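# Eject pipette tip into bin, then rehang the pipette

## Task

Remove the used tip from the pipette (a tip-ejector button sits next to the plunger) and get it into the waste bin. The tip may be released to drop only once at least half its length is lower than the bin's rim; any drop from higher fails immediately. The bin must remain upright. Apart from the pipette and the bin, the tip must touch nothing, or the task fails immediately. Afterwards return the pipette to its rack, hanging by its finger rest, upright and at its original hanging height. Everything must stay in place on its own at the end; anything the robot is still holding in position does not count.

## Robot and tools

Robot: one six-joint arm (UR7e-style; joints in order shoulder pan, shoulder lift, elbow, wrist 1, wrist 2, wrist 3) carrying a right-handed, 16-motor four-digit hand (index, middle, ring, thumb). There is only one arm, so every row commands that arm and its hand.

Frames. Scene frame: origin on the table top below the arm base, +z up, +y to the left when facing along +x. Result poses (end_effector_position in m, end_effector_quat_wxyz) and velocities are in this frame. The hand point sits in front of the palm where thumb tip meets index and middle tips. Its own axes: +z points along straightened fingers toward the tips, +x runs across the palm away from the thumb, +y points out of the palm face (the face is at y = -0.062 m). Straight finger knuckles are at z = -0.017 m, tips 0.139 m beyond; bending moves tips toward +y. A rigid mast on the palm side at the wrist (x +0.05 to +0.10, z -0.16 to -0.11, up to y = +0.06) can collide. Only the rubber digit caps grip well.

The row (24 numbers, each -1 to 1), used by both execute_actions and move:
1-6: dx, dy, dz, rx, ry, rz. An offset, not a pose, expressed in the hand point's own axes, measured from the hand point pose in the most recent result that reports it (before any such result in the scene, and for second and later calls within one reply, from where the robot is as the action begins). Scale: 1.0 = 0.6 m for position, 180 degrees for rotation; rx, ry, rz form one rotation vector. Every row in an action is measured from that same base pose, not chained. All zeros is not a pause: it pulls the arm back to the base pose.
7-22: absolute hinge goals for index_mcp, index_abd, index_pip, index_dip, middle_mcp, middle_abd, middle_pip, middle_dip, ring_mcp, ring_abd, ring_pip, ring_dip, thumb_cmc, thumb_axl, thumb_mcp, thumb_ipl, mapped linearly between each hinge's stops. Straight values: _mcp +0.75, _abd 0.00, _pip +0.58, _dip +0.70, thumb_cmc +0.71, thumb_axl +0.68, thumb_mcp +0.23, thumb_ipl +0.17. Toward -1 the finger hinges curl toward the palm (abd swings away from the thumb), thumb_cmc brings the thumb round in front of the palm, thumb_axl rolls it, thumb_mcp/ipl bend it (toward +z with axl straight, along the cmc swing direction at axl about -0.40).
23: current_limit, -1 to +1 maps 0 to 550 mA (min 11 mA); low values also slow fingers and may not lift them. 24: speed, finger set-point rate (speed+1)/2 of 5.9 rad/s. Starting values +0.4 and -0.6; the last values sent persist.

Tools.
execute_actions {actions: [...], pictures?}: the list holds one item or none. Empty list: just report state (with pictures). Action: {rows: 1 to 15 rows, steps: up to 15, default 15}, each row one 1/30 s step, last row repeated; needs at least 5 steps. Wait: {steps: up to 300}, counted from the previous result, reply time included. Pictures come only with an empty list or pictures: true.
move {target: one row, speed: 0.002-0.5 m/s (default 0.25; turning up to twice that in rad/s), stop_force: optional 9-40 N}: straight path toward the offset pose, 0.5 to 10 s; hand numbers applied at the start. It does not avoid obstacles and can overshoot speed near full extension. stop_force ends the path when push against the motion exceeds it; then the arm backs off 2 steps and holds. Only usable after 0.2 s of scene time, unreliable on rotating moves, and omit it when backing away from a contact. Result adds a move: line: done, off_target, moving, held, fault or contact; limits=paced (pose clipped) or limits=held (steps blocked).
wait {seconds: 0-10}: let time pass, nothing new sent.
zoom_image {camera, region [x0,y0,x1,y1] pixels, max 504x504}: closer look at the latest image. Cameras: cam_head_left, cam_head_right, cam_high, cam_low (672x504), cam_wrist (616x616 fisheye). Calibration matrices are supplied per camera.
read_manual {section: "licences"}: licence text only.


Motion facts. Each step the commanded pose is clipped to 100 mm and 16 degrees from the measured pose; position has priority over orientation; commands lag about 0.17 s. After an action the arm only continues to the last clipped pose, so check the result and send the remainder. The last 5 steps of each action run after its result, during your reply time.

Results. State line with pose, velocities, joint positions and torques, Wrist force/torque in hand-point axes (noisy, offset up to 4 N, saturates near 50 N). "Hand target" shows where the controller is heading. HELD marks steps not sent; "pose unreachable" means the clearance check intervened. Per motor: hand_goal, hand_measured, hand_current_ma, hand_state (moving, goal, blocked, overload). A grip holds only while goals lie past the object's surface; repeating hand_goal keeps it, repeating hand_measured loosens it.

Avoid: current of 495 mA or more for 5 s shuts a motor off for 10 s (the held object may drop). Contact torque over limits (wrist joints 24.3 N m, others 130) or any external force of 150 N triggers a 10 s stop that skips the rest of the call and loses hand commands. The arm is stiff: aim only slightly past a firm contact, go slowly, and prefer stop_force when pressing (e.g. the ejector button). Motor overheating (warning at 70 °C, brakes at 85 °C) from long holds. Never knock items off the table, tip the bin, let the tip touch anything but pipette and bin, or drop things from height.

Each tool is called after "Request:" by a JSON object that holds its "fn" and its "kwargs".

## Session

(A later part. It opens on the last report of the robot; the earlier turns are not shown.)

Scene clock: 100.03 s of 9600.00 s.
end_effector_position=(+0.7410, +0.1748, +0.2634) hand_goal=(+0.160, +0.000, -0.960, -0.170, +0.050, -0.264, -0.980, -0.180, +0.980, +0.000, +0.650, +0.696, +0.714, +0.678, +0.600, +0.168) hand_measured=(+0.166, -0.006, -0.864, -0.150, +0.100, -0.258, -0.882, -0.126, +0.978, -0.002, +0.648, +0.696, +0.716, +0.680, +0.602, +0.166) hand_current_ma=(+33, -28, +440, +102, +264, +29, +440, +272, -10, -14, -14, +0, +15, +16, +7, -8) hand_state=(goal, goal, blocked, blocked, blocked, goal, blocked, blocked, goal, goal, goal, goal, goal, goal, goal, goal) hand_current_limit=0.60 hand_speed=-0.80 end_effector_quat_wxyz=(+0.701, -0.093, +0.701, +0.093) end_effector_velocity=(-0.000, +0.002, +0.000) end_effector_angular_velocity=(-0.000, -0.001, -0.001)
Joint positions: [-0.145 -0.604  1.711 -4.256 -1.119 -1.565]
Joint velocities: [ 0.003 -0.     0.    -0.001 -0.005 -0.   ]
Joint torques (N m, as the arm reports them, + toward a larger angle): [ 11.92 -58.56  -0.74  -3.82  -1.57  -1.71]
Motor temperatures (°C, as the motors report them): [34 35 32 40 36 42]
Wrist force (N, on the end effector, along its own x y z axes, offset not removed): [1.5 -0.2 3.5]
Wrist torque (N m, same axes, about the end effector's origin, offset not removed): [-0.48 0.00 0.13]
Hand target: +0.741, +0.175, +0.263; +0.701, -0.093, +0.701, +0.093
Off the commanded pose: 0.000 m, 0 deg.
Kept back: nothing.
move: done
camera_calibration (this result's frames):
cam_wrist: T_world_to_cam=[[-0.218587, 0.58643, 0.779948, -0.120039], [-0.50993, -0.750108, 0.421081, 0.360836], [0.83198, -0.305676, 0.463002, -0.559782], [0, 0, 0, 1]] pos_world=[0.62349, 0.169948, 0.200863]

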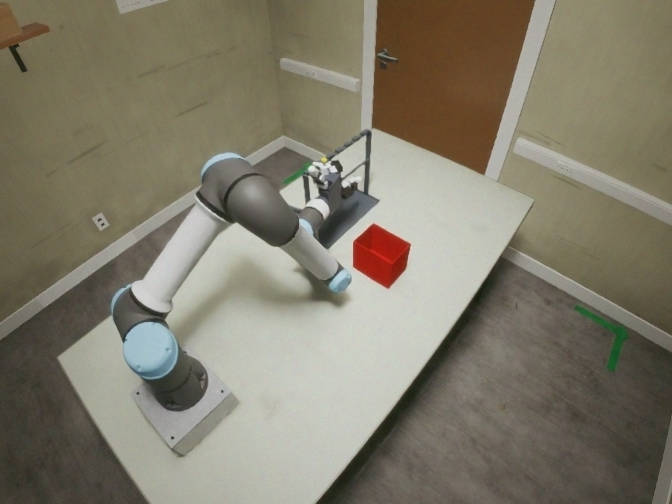

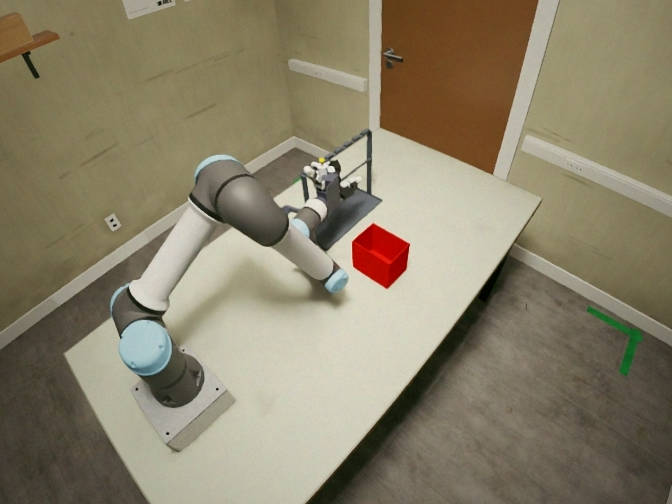

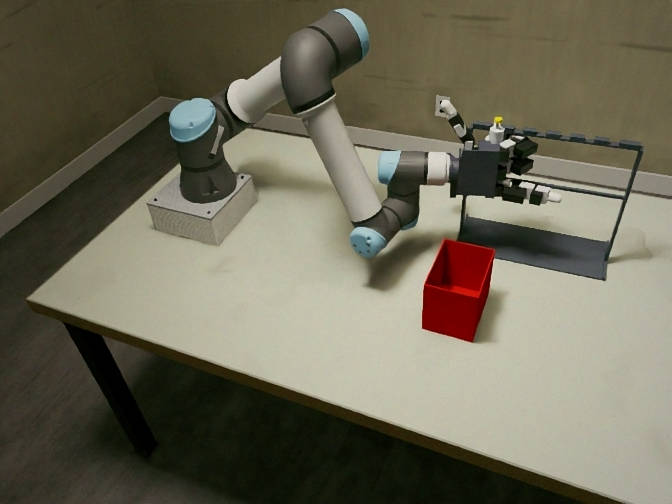

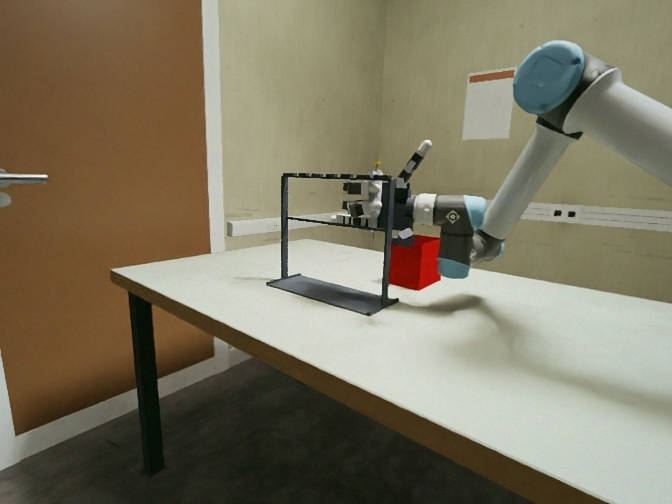

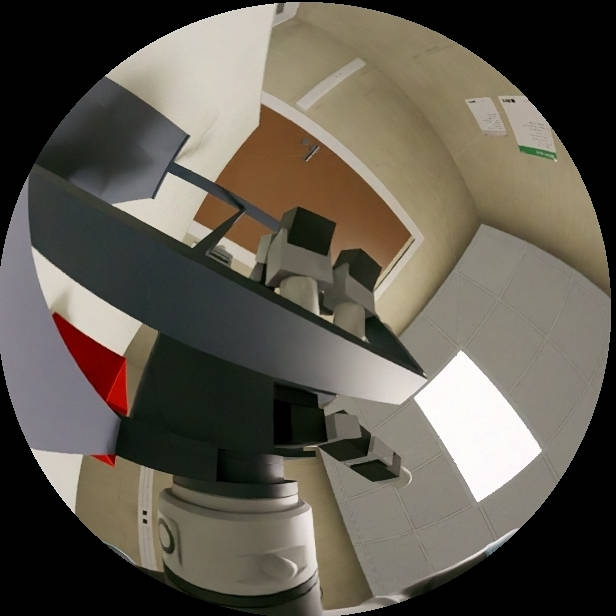

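Request:
{"fn": "move", "kwargs": {"target": [0,-0.0056,0.0028,0.0444,0,0, 0.16,0.0,-0.96,-0.17, 0.05,-0.264,-0.98,-0.18, 0.98,0,0.65,0.696, 0.95,0.678,0.85,0.168, 0.6,-0.8], "speed": 0.05}}

Request:
{"fn": "zoom_image", "kwargs": {"camera": "cam_high", "region": [475, 105, 525, 150]}}

Request:
{"fn": "zoom_image", "kwargs": {"camera": "cam_low", "region": [350, 155, 400, 195]}}

Request:
{"fn": "zoom_image", "kwargs": {"camera": "cam_head_left", "region": [298, 145, 348, 190]}}

Scene clock: 103.43 s of 9600.00 s.
end_effector_position=(+0.7435, +0.1720, +0.2634) hand_goal=(+0.160, +0.000, -0.960, -0.170, +0.050, -0.264, -0.980, -0.180, +0.980, +0.000, +0.650, +0.696, +0.950, +0.678, +0.850, +0.168) hand_measured=(+0.166, -0.006, -0.864, -0.150, +0.100, -0.258, -0.882, -0.126, +0.978, -0.002, +0.648, +0.696, +0.950, +0.678, +0.852, +0.168) hand_current_ma=(+33, -28, +440, +102, +264, +29, +440, +272, -10, -14, -14, +0, +3, +6, +17, -5) hand_state=(goal, goal, blocked, blocked, blocked, goal, blocked, blocked, goal, goal, goal, goal, goal, goal, goal, goal) hand_current_limit=0.60 hand_speed=-0.80 end_effector_quat_wxyz=(+0.705, -0.044, +0.706, +0.044) end_effector_velocity=(+0.001, -0.000, +0.000) end_effector_angular_velocity=(-0.000, -0.000, -0.014)
Joint positions: [-0.1   -0.618  1.753 -4.283 -1.302 -1.566]
Joint velocities: [ 0.005 -0.001  0.002 -0.001 -0.018 -0.   ]
Joint torques (N m, as the arm reports them, + toward a larger angle): [  9.64 -58.04  -0.56  -3.83  -1.63  -1.78]
Motor temperatures (°C, as the motors report them): [34 35 32 40 36 42]
Wrist force (N, on the end effector, along its own x y z axes, offset not removed): [1.8 -1.3 3.2]
Wrist torque (N m, same axes, about the end effector's origin, offset not removed): [-0.49 -0.16 -0.15]
Hand target: +0.744, +0.172, +0.263; +0.705, -0.044, +0.706, +0.043
Off the commanded pose: 0.000 m, 0 deg.
Kept back: nothing.
move: done
camera_calibration (this result's frames):
cam_wrist: T_world_to_cam=[[-0.135757, 0.611139, 0.779794, -0.183629], [-0.60848, -0.672577, 0.421179, 0.419935], [0.781871, -0.417312, 0.463173, -0.506269], [0, 0, 0, 1]] pos_world=[0.62643, 0.18339, 0.200816]

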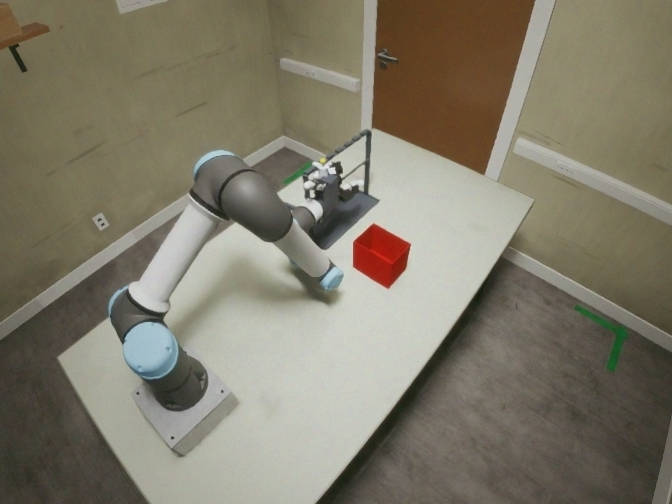

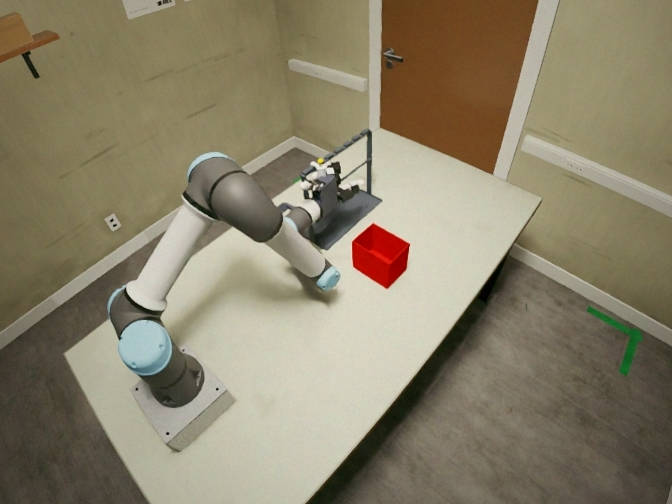

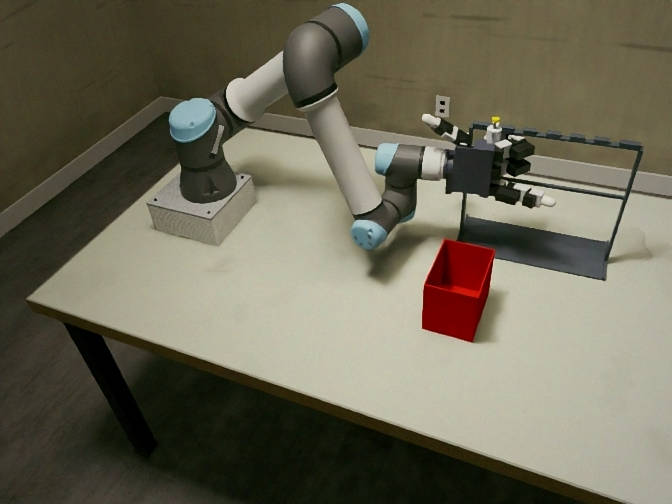

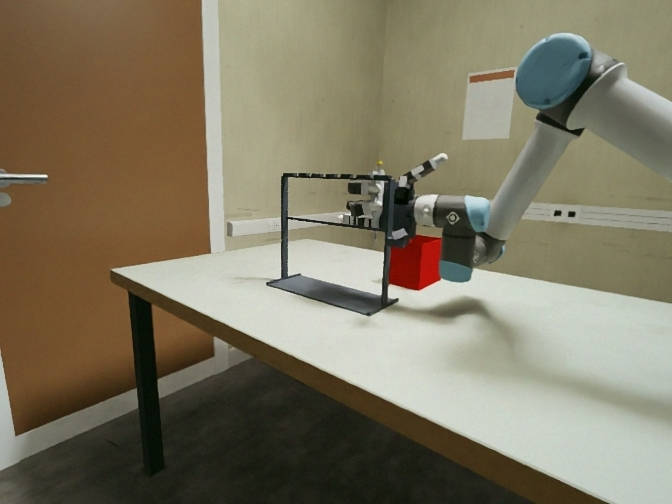

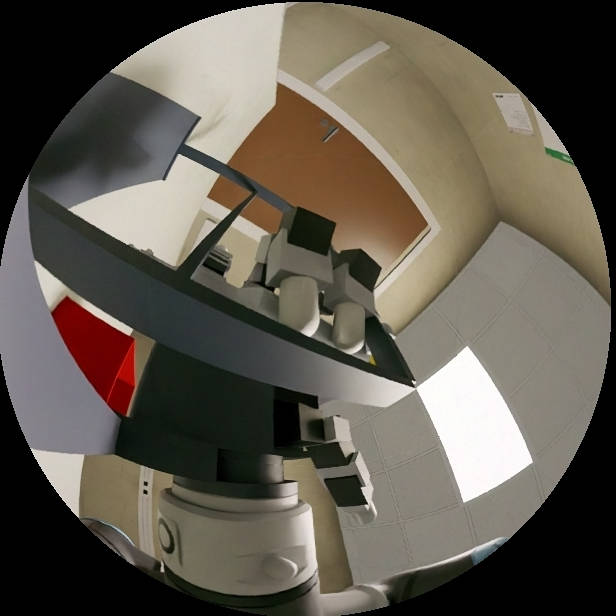

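Region (475, 105, 525, 150) of cam_high's 672x504 image, scaled by 10.080, with more detail than that image has; it fills the top 454 rows of this view, and the rest is white.

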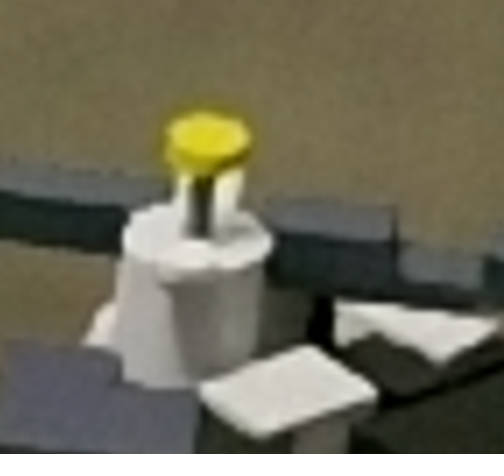

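Region (350, 155, 400, 195) of cam_low's 672x504 image, scaled by 10.080, with more detail than that image has; it fills the top 403 rows of this view, and the rest is white.

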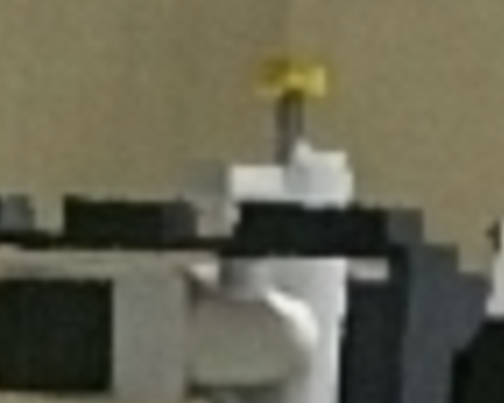

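Region (298, 145, 348, 190) of cam_head_left's 672x504 image, scaled by 10.080, with more detail than that image has; it fills the top 454 rows of this view, and the rest is white.

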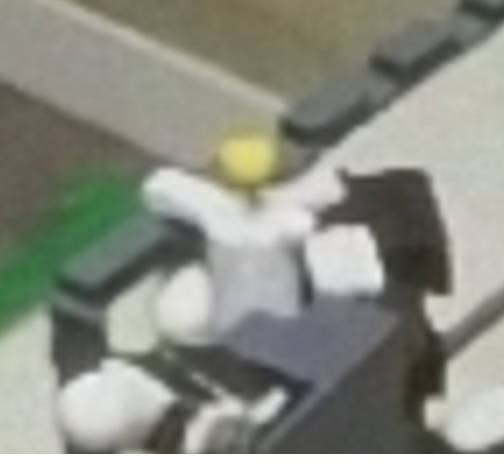

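Request:
{"fn": "execute_actions", "kwargs": {"actions": []}}

Scene clock: 104.13 s of 9600.00 s.
end_effector_position=(+0.7435, +0.1720, +0.2634) hand_goal=(+0.160, +0.000, -0.960, -0.170, +0.050, -0.264, -0.980, -0.180, +0.980, +0.000, +0.650, +0.696, +0.950, +0.678, +0.850, +0.168) hand_measured=(+0.166, -0.006, -0.864, -0.150, +0.100, -0.258, -0.882, -0.126, +0.978, -0.002, +0.648, +0.696, +0.950, +0.678, +0.852, +0.168) hand_current_ma=(+33, -28, +440, +102, +264, +29, +440, +272, -10, -14, -14, +0, +3, +6, +17, -5) hand_state=(goal, goal, blocked, blocked, blocked, goal, blocked, blocked, goal, goal, goal, goal, goal, goal, goal, goal) hand_current_limit=0.60 hand_speed=-0.80 end_effector_quat_wxyz=(+0.705, -0.044, +0.706, +0.043) end_effector_velocity=(+0.000, -0.000, -0.000) end_effector_angular_velocity=(+0.000, +0.001, -0.002)
Joint positions: [-0.099 -0.618  1.753 -4.284 -1.304 -1.566]
Joint velocities: [-0.     0.     0.     0.    -0.002  0.   ]
Joint torques (N m, as the arm reports them, + toward a larger angle): [ 11.64 -58.8    0.23  -4.    -1.47  -1.58]
Motor temperatures (°C, as the motors report them): [34 35 32 40 36 42]
Wrist force (N, on the end effector, along its own x y z axes, offset not removed): [-4.3 -2.1 0.3]
Wrist torque (N m, same axes, about the end effector's origin, offset not removed): [-0.33 0.54 -0.80]
Hand target: +0.744, +0.172, +0.263; +0.705, -0.044, +0.706, +0.043
Off the commanded pose: 0.000 m, 0 deg.
Kept back: nothing.
Steps of this call (steps 1 to 21: nothing new was sent). Readings (end_effector_position | what the end effector reports):
1: (+0.7435, +0.1720, +0.2634) | hand_goal=(+0.160, +0.000, -0.960, -0.170, +0.050, -0.264, -0.980, -0.180, +0.980, +0.000, +0.650, +0.696, +0.950, +0.678, +0.850, +0.168) hand_measured=(+0.166, -0.006, -0.864, -0.150, +0.100, -0.258, -0.882, -0.126, +0.978, -0.002, +0.648, +0.696, +0.950, +0.678, +0.852, +0.168) hand_current_ma=(+33, -28, +440, +102, +264, +29, +440, +272, -10, -14, -14, +0, +3, +6, +17, -5) hand_state=(goal, goal, blocked, blocked, blocked, goal, blocked, blocked, goal, goal, goal, goal, goal, goal, goal, goal) hand_current_limit=0.60 hand_speed=-0.80
2: (+0.7435, +0.1720, +0.2634) | hand_goal=(+0.160, +0.000, -0.960, -0.170, +0.050, -0.264, -0.980, -0.180, +0.980, +0.000, +0.650, +0.696, +0.950, +0.678, +0.850, +0.168) hand_measured=(+0.166, -0.006, -0.864, -0.150, +0.100, -0.258, -0.882, -0.126, +0.978, -0.002, +0.648, +0.696, +0.950, +0.678, +0.852, +0.168) hand_current_ma=(+33, -28, +440, +102, +264, +29, +440, +272, -10, -14, -14, +0, +3, +6, +17, -5) hand_state=(goal, goal, blocked, blocked, blocked, goal, blocked, blocked, goal, goal, goal, goal, goal, goal, goal, goal) hand_current_limit=0.60 hand_speed=-0.80
4: (+0.7435, +0.1720, +0.2634) | hand_goal=(+0.160, +0.000, -0.960, -0.170, +0.050, -0.264, -0.980, -0.180, +0.980, +0.000, +0.650, +0.696, +0.950, +0.678, +0.850, +0.168) hand_measured=(+0.166, -0.006, -0.864, -0.150, +0.100, -0.258, -0.882, -0.126, +0.978, -0.002, +0.648, +0.696, +0.950, +0.678, +0.852, +0.168) hand_current_ma=(+33, -28, +440, +102, +264, +29, +440, +272, -10, -14, -14, +0, +3, +6, +17, -5) hand_state=(goal, goal, blocked, blocked, blocked, goal, blocked, blocked, goal, goal, goal, goal, goal, goal, goal, goal) hand_current_limit=0.60 hand_speed=-0.80
8: (+0.7435, +0.1720, +0.2634) | hand_goal=(+0.160, +0.000, -0.960, -0.170, +0.050, -0.264, -0.980, -0.180, +0.980, +0.000, +0.650, +0.696, +0.950, +0.678, +0.850, +0.168) hand_measured=(+0.166, -0.006, -0.864, -0.150, +0.100, -0.258, -0.882, -0.126, +0.978, -0.002, +0.648, +0.696, +0.950, +0.678, +0.852, +0.168) hand_current_ma=(+33, -28, +440, +102, +264, +29, +440, +272, -10, -14, -14, +0, +3, +6, +17, -5) hand_state=(goal, goal, blocked, blocked, blocked, goal, blocked, blocked, goal, goal, goal, goal, goal, goal, goal, goal) hand_current_limit=0.60 hand_speed=-0.80
21: the state above
camera_calibration (this result's frames):
cam_wrist: T_world_to_cam=[[-0.135014, 0.611304, 0.779794, -0.184196], [-0.609302, -0.671835, 0.421177, 0.420425], [0.78136, -0.418265, 0.463176, -0.505755], [0, 0, 0, 1]] pos_world=[0.626473, 0.183516, 0.200815]

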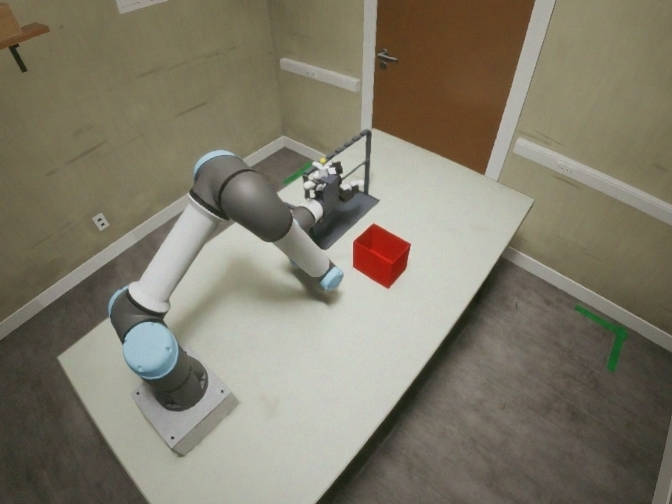

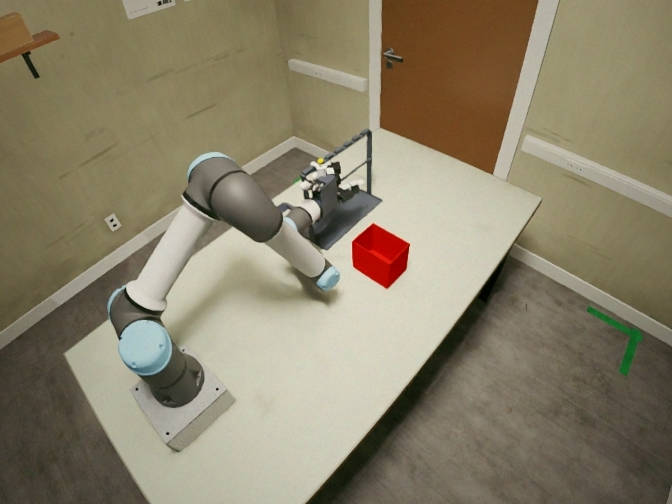

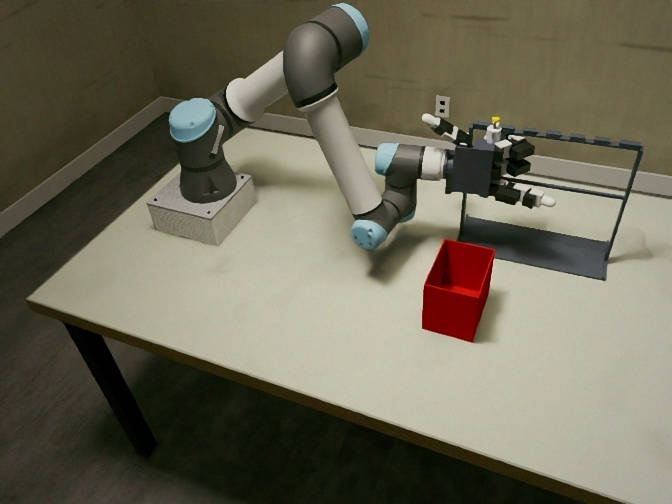

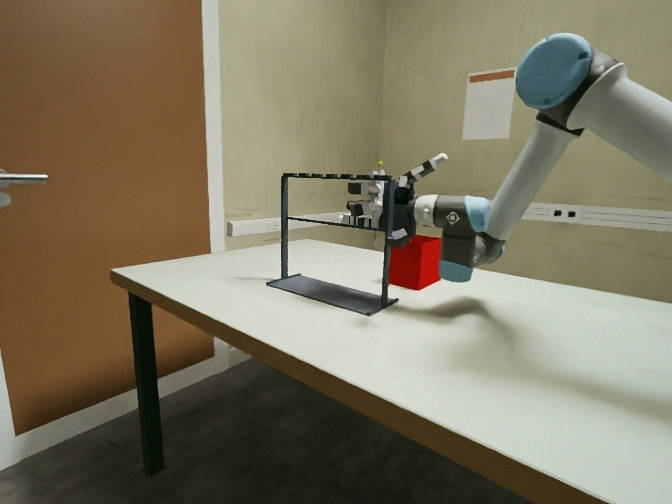

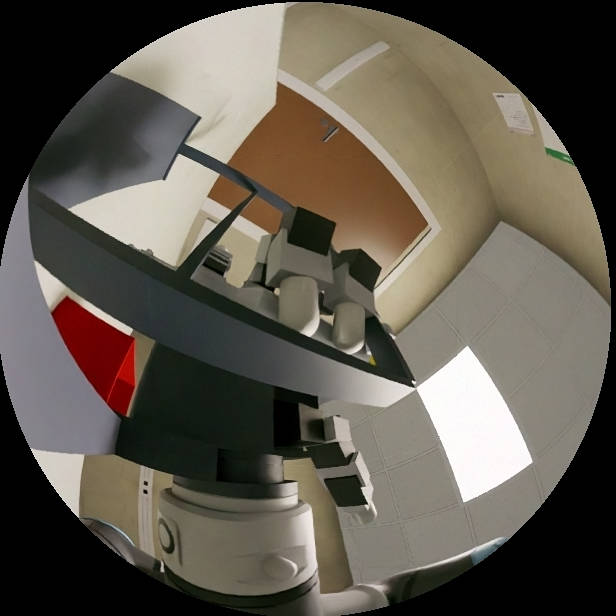

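Request:
{"fn": "move", "kwargs": {"target": [0, 0.0145, 0.0051, 0, 0, 0, 0.16, 0, -0.96, -0.17, 0.05, -0.264, -0.98, -0.18, 0.98, 0, 0.65, 0.696, 0.95, 0.678, 0.85, 0.168, 0.6, -0.8], "speed": 0.01}}

Request:
{"fn": "zoom_image", "kwargs": {"camera": "cam_high", "region": [465, 100, 535, 160]}}

Request:
{"fn": "zoom_image", "kwargs": {"camera": "cam_low", "region": [345, 150, 405, 200]}}

Scene clock: 105.60 s of 9600.00 s.
end_effector_position=(+0.7455, +0.1808, +0.2634) hand_goal=(+0.160, +0.000, -0.960, -0.170, +0.050, -0.264, -0.980, -0.180, +0.980, +0.000, +0.650, +0.696, +0.950, +0.678, +0.850, +0.168) hand_measured=(+0.166, -0.006, -0.864, -0.150, +0.100, -0.258, -0.882, -0.126, +0.978, -0.002, +0.648, +0.696, +0.950, +0.678, +0.852, +0.168) hand_current_ma=(+33, -28, +440, +102, +264, +29, +440, +272, -10, -14, -14, +0, +3, +5, +17, -5) hand_state=(goal, goal, blocked, blocked, blocked, goal, blocked, blocked, goal, goal, goal, goal, goal, goal, goal, goal) hand_current_limit=0.60 hand_speed=-0.80 end_effector_quat_wxyz=(+0.705, -0.044, +0.706, +0.043) end_effector_velocity=(+0.000, +0.002, -0.000) end_effector_angular_velocity=(+0.000, +0.001, -0.000)
Joint positions: [-0.082 -0.615  1.744 -4.277 -1.321 -1.566]
Joint velocities: [ 0.003  0.    -0.002  0.002 -0.003  0.   ]
Joint torques (N m, as the arm reports them, + toward a larger angle): [ 12.14 -39.55 -17.44  -0.62  -1.49  -1.55]
Motor temperatures (°C, as the motors report them): [34 35 32 40 36 42]
Wrist force (N, on the end effector, along its own x y z axes, offset not removed): [2.5 -4.9 -0.9]
Wrist torque (N m, same axes, about the end effector's origin, offset not removed): [-0.56 -0.11 -0.37]
Hand target: +0.745, +0.181, +0.263; +0.705, -0.044, +0.706, +0.043
Off the commanded pose: 0.000 m, 0 deg.
Kept back: nothing.
move: done
camera_calibration (this result's frames):
cam_wrist: T_world_to_cam=[[-0.135013, 0.611333, 0.779772, -0.189317], [-0.609299, -0.67182, 0.421203, 0.427531], [0.781362, -0.418246, 0.463189, -0.503574], [0, 0, 0, 1]] pos_world=[0.628408, 0.192342, 0.200797]

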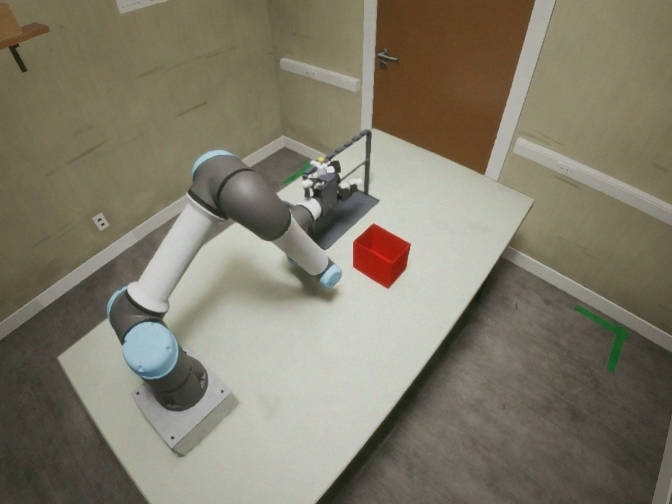

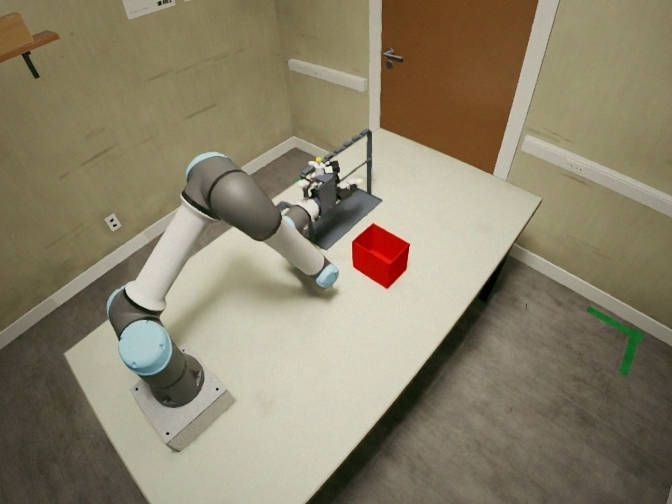

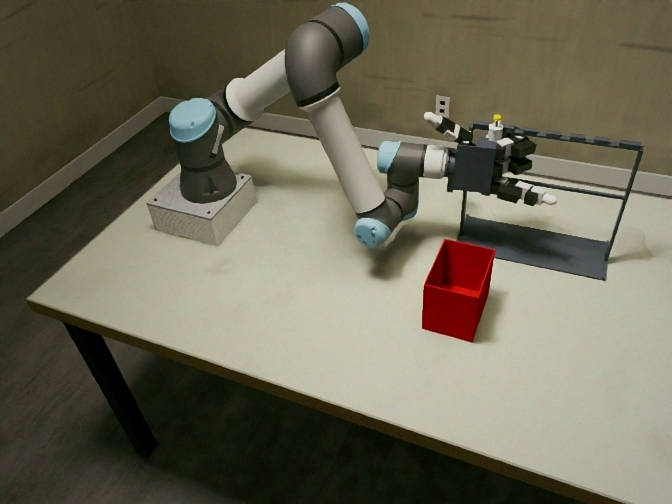

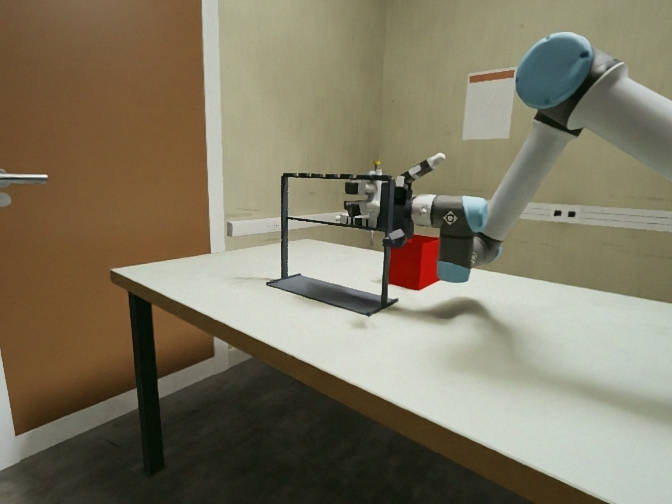

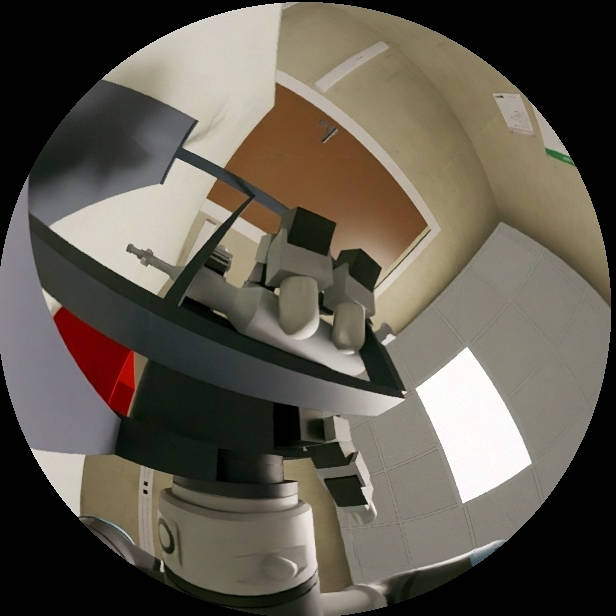

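Region (465, 100, 535, 160) of cam_high's 672x504 image, scaled by 7.200, with more detail than that image has; it fills the top 432 rows of this view, and the rest is white.

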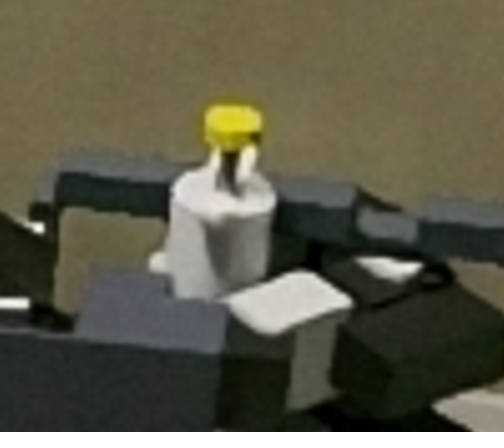

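Region (345, 150, 405, 200) of cam_low's 672x504 image, scaled by 8.400, with more detail than that image has.

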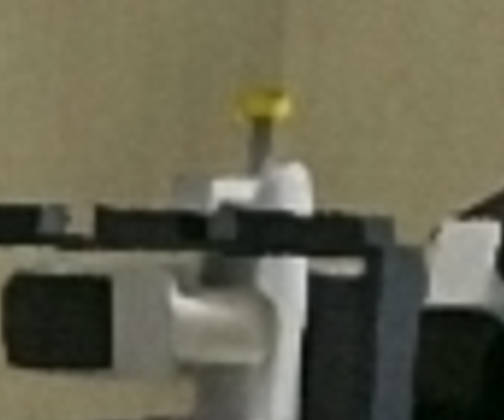

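Request:
{"fn": "zoom_image", "kwargs": {"camera": "cam_wrist", "region": [340, 290, 430, 400]}}

Request:
{"fn": "zoom_image", "kwargs": {"camera": "cam_head_left", "region": [295, 140, 355, 200]}}

Region (340, 290, 430, 400) of cam_wrist's 616x616 image, scaled by 4.582, with more detail than that image has; it fills the left 412 columns of this view, and the rest is white.

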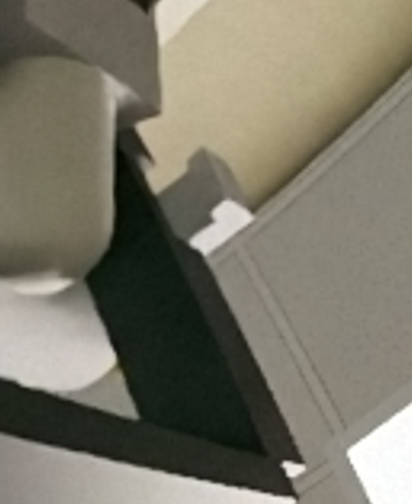

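Region (295, 140, 355, 200) of cam_head_left's 672x504 image, scaled by 8.400, with more detail than that image has.

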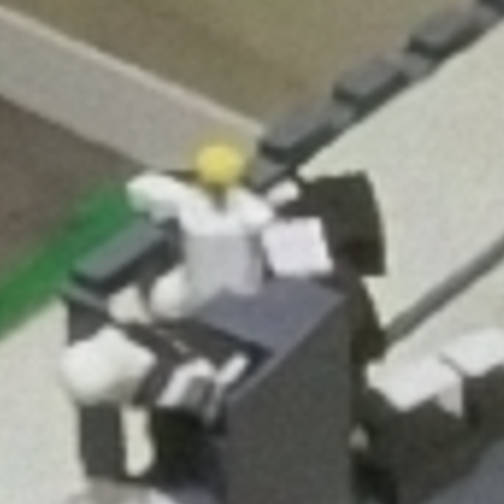

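Request:
{"fn": "move", "kwargs": {"target": [0.01, 0, 0, 0, 0, 0, 0.16, 0, -0.96, -0.17, 0.05, -0.264, -0.98, -0.18, 0.98, 0, 0.65, 0.696, 0.95, 0.678, 0.85, 0.168, 0.6, -0.8], "speed": 0.008}}

Request:
{"fn": "zoom_image", "kwargs": {"camera": "cam_low", "region": [345, 150, 405, 200]}}

Request:
{"fn": "zoom_image", "kwargs": {"camera": "cam_wrist", "region": [340, 290, 430, 400]}}

Scene clock: 107.50 s of 9600.00 s.
end_effector_position=(+0.7455, +0.1808, +0.2575) hand_goal=(+0.160, +0.000, -0.960, -0.170, +0.050, -0.264, -0.980, -0.180, +0.980, +0.000, +0.650, +0.696, +0.950, +0.678, +0.850, +0.168) hand_measured=(+0.166, -0.006, -0.864, -0.150, +0.100, -0.258, -0.882, -0.126, +0.978, -0.002, +0.648, +0.696, +0.950, +0.678, +0.852, +0.168) hand_current_ma=(+33, -28, +440, +102, +264, +29, +440, +272, -10, -14, -14, +0, +3, +5, +17, -5) hand_state=(goal, goal, blocked, blocked, blocked, goal, blocked, blocked, goal, goal, goal, goal, goal, goal, goal, goal) hand_current_limit=0.60 hand_speed=-0.80 end_effector_quat_wxyz=(+0.705, -0.044, +0.706, +0.043) end_effector_velocity=(+0.000, +0.000, -0.001) end_effector_angular_velocity=(+0.000, -0.001, +0.001)
Joint positions: [-0.082 -0.602  1.739 -4.286 -1.322 -1.566]
Joint velocities: [ 0.     0.003 -0.002 -0.002  0.     0.   ]
Joint torques (N m, as the arm reports them, + toward a larger angle): [-11.95 -39.1  -19.35  -3.77   1.44  -1.52]
Motor temperatures (°C, as the motors report them): [34 35 32 40 36 42]
Wrist force (N, on the end effector, along its own x y z axes, offset not removed): [-3.3 -1.1 3.8]
Wrist torque (N m, same axes, about the end effector's origin, offset not removed): [-0.22 0.48 -0.22]
Hand target: +0.745, +0.181, +0.257; +0.705, -0.044, +0.706, +0.043
Off the commanded pose: 0.000 m, 0 deg.
Kept back: nothing.
move: done
camera_calibration (this result's frames):
cam_wrist: T_world_to_cam=[[-0.135012, 0.611338, 0.779768, -0.184754], [-0.609289, -0.671823, 0.421214, 0.429991], [0.78137, -0.418235, 0.463185, -0.500864], [0, 0, 0, 1]] pos_world=[0.628405, 0.192345, 0.19494]

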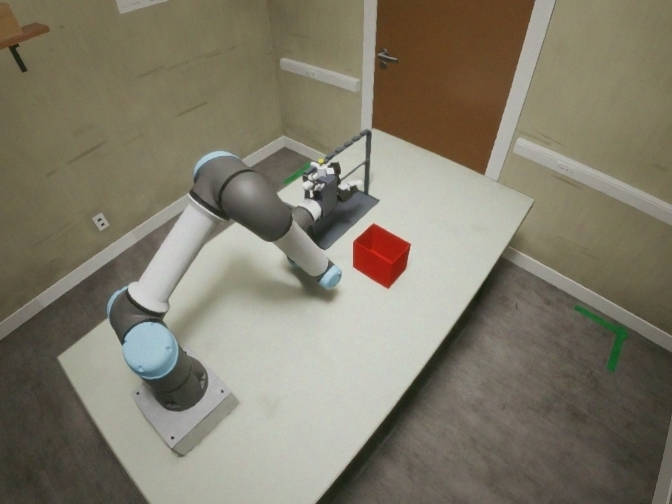

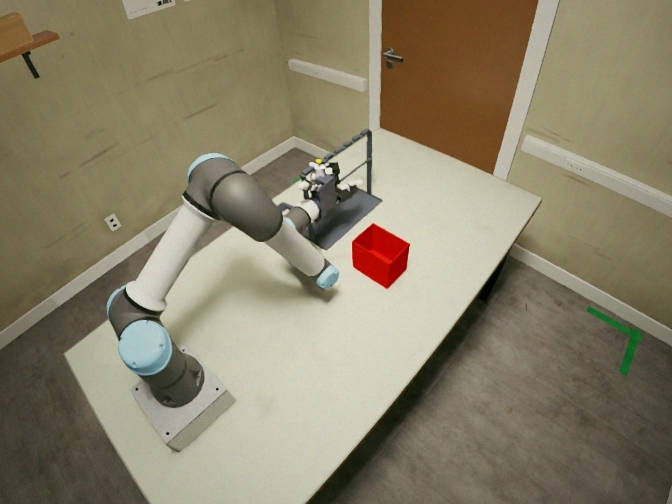

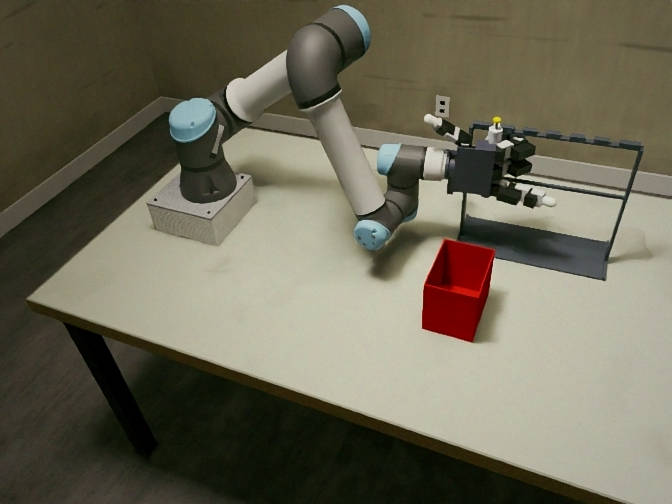

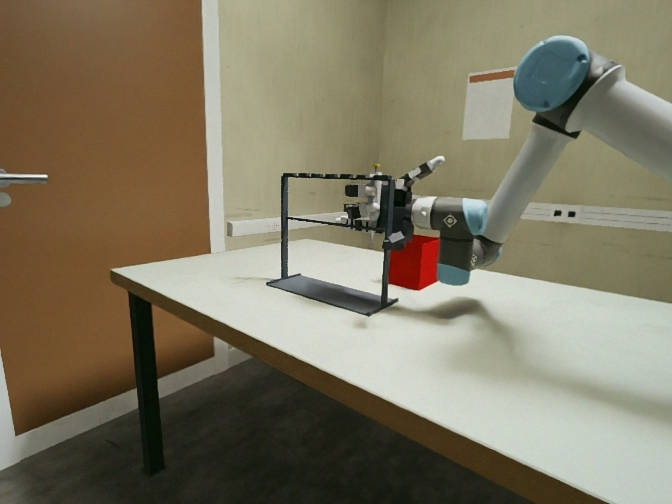

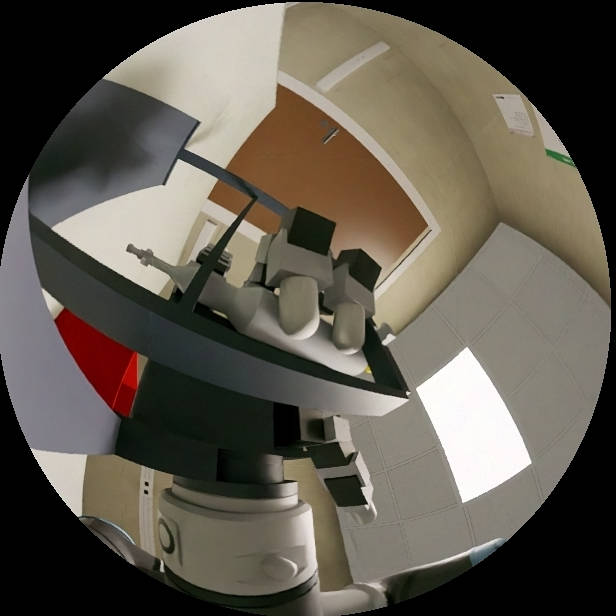

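Region (345, 150, 405, 200) of cam_low's 672x504 image, scaled by 8.400, with more detail than that image has.

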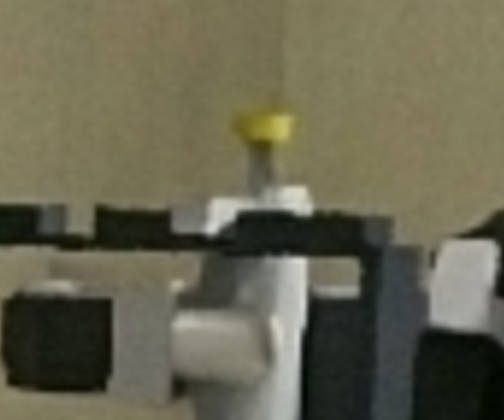

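Region (340, 290, 430, 400) of cam_wrist's 616x616 image, scaled by 4.582, with more detail than that image has; it fills the left 412 columns of this view, and the rest is white.

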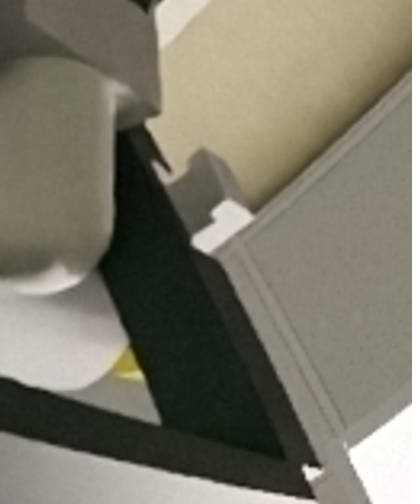

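Request:
{"fn": "move", "kwargs": {"target": [0.007, 0, 0, 0, 0, 0, 0.16, 0, -0.96, -0.17, 0.05, -0.264, -0.98, -0.18, 0.98, 0, 0.65, 0.696, 0.95, 0.678, 0.85, 0.168, 0.6, -0.8], "speed": 0.006}}

Request:
{"fn": "zoom_image", "kwargs": {"camera": "cam_low", "region": [345, 150, 405, 200]}}

Request:
{"fn": "zoom_image", "kwargs": {"camera": "cam_wrist", "region": [340, 290, 430, 400]}}

Scene clock: 109.63 s of 9600.00 s.
end_effector_position=(+0.7455, +0.1808, +0.2534) hand_goal=(+0.160, +0.000, -0.960, -0.170, +0.050, -0.264, -0.980, -0.180, +0.980, +0.000, +0.650, +0.696, +0.950, +0.678, +0.850, +0.168) hand_measured=(+0.166, -0.006, -0.864, -0.150, +0.100, -0.258, -0.882, -0.126, +0.978, -0.002, +0.648, +0.696, +0.950, +0.678, +0.852, +0.168) hand_current_ma=(+33, -28, +440, +102, +264, +29, +440, +272, -10, -14, -14, +0, +3, +5, +17, -5) hand_state=(goal, goal, blocked, blocked, blocked, goal, blocked, blocked, goal, goal, goal, goal, goal, goal, goal, goal) hand_current_limit=0.60 hand_speed=-0.80 end_effector_quat_wxyz=(+0.705, -0.044, +0.706, +0.043) end_effector_velocity=(+0.000, -0.001, -0.001) end_effector_angular_velocity=(-0.000, -0.001, -0.003)
Joint positions: [-0.082 -0.593  1.736 -4.291 -1.321 -1.566]
Joint velocities: [-0.001  0.002 -0.001 -0.003 -0.002  0.   ]
Joint torques (N m, as the arm reports them, + toward a larger angle): [ -1.15 -41.17 -18.13  -3.64   0.27  -0.73]
Motor temperatures (°C, as the motors report them): [34 35 32 40 36 42]
Wrist force (N, on the end effector, along its own x y z axes, offset not removed): [0.9 -1.2 2.4]
Wrist torque (N m, same axes, about the end effector's origin, offset not removed): [-0.55 -0.23 -0.02]
Hand target: +0.745, +0.181, +0.253; +0.705, -0.044, +0.706, +0.043
Off the commanded pose: 0.000 m, 0 deg.
Kept back: nothing.
move: done
camera_calibration (this result's frames):
cam_wrist: T_world_to_cam=[[-0.135001, 0.611339, 0.779769, -0.181549], [-0.609293, -0.671817, 0.421217, 0.431696], [0.781368, -0.418243, 0.46318, -0.498981], [0, 0, 0, 1]] pos_world=[0.628409, 0.192313, 0.190847]

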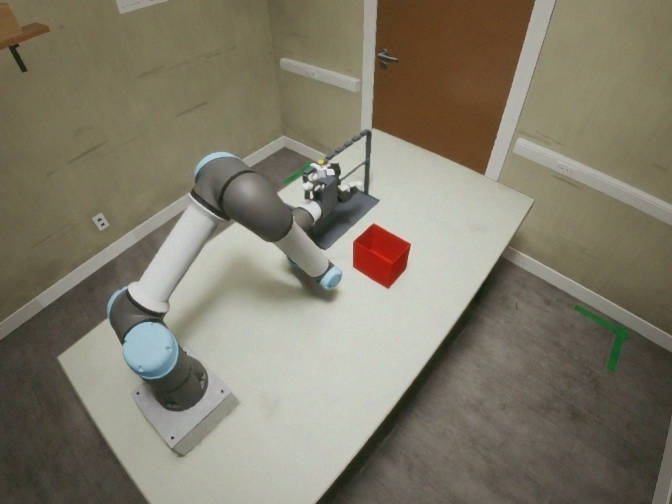

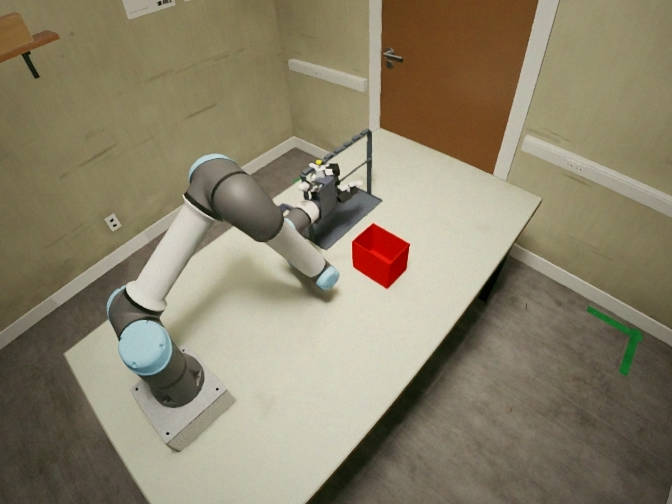

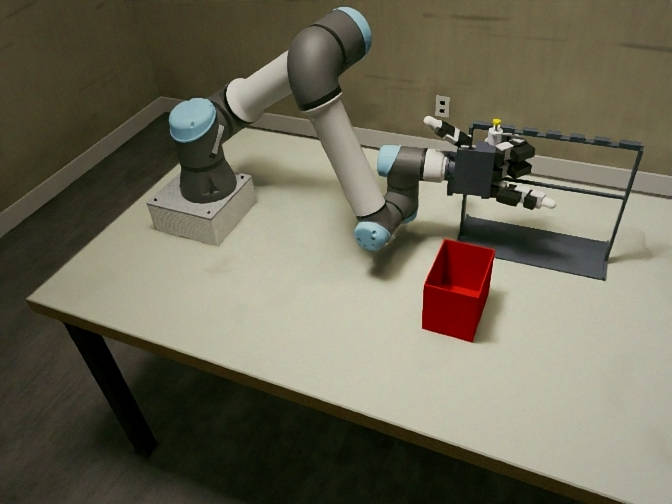

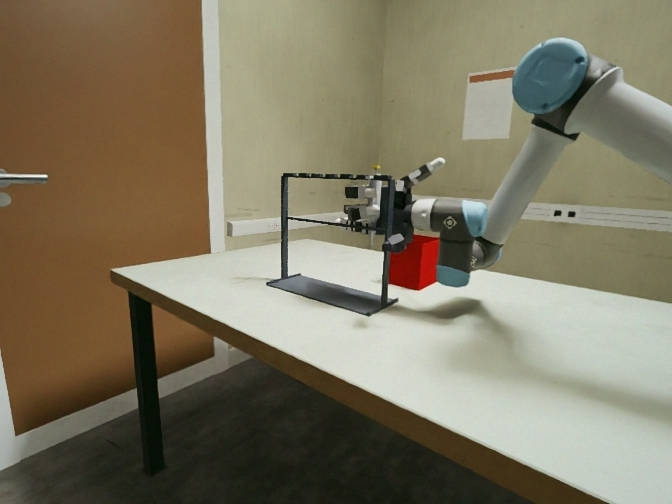

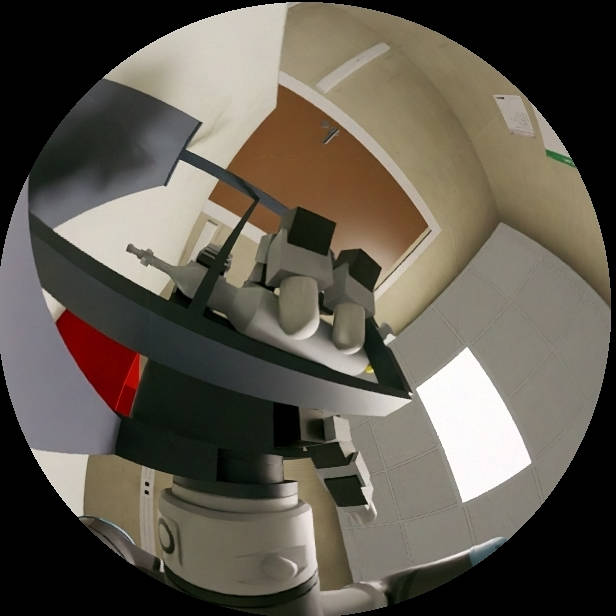

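Region (345, 150, 405, 200) of cam_low's 672x504 image, scaled by 8.400, with more detail than that image has.

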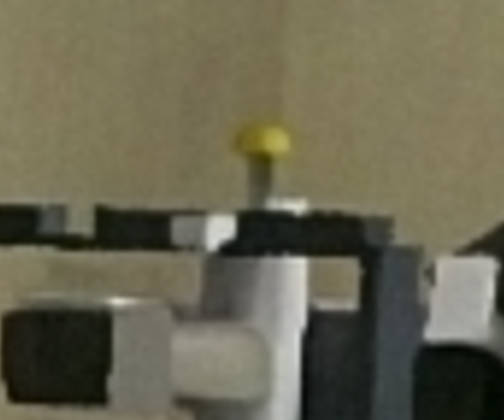

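Region (340, 290, 430, 400) of cam_wrist's 616x616 image, scaled by 4.582, with more detail than that image has; it fills the left 412 columns of this view, and the rest is white.

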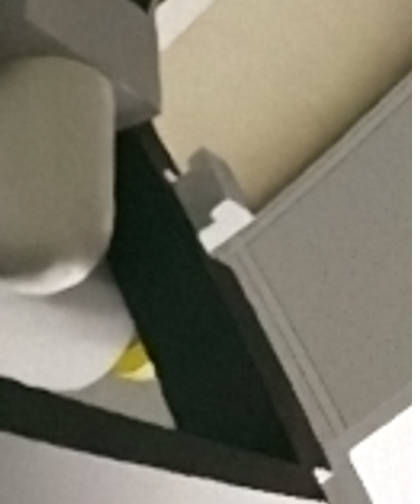

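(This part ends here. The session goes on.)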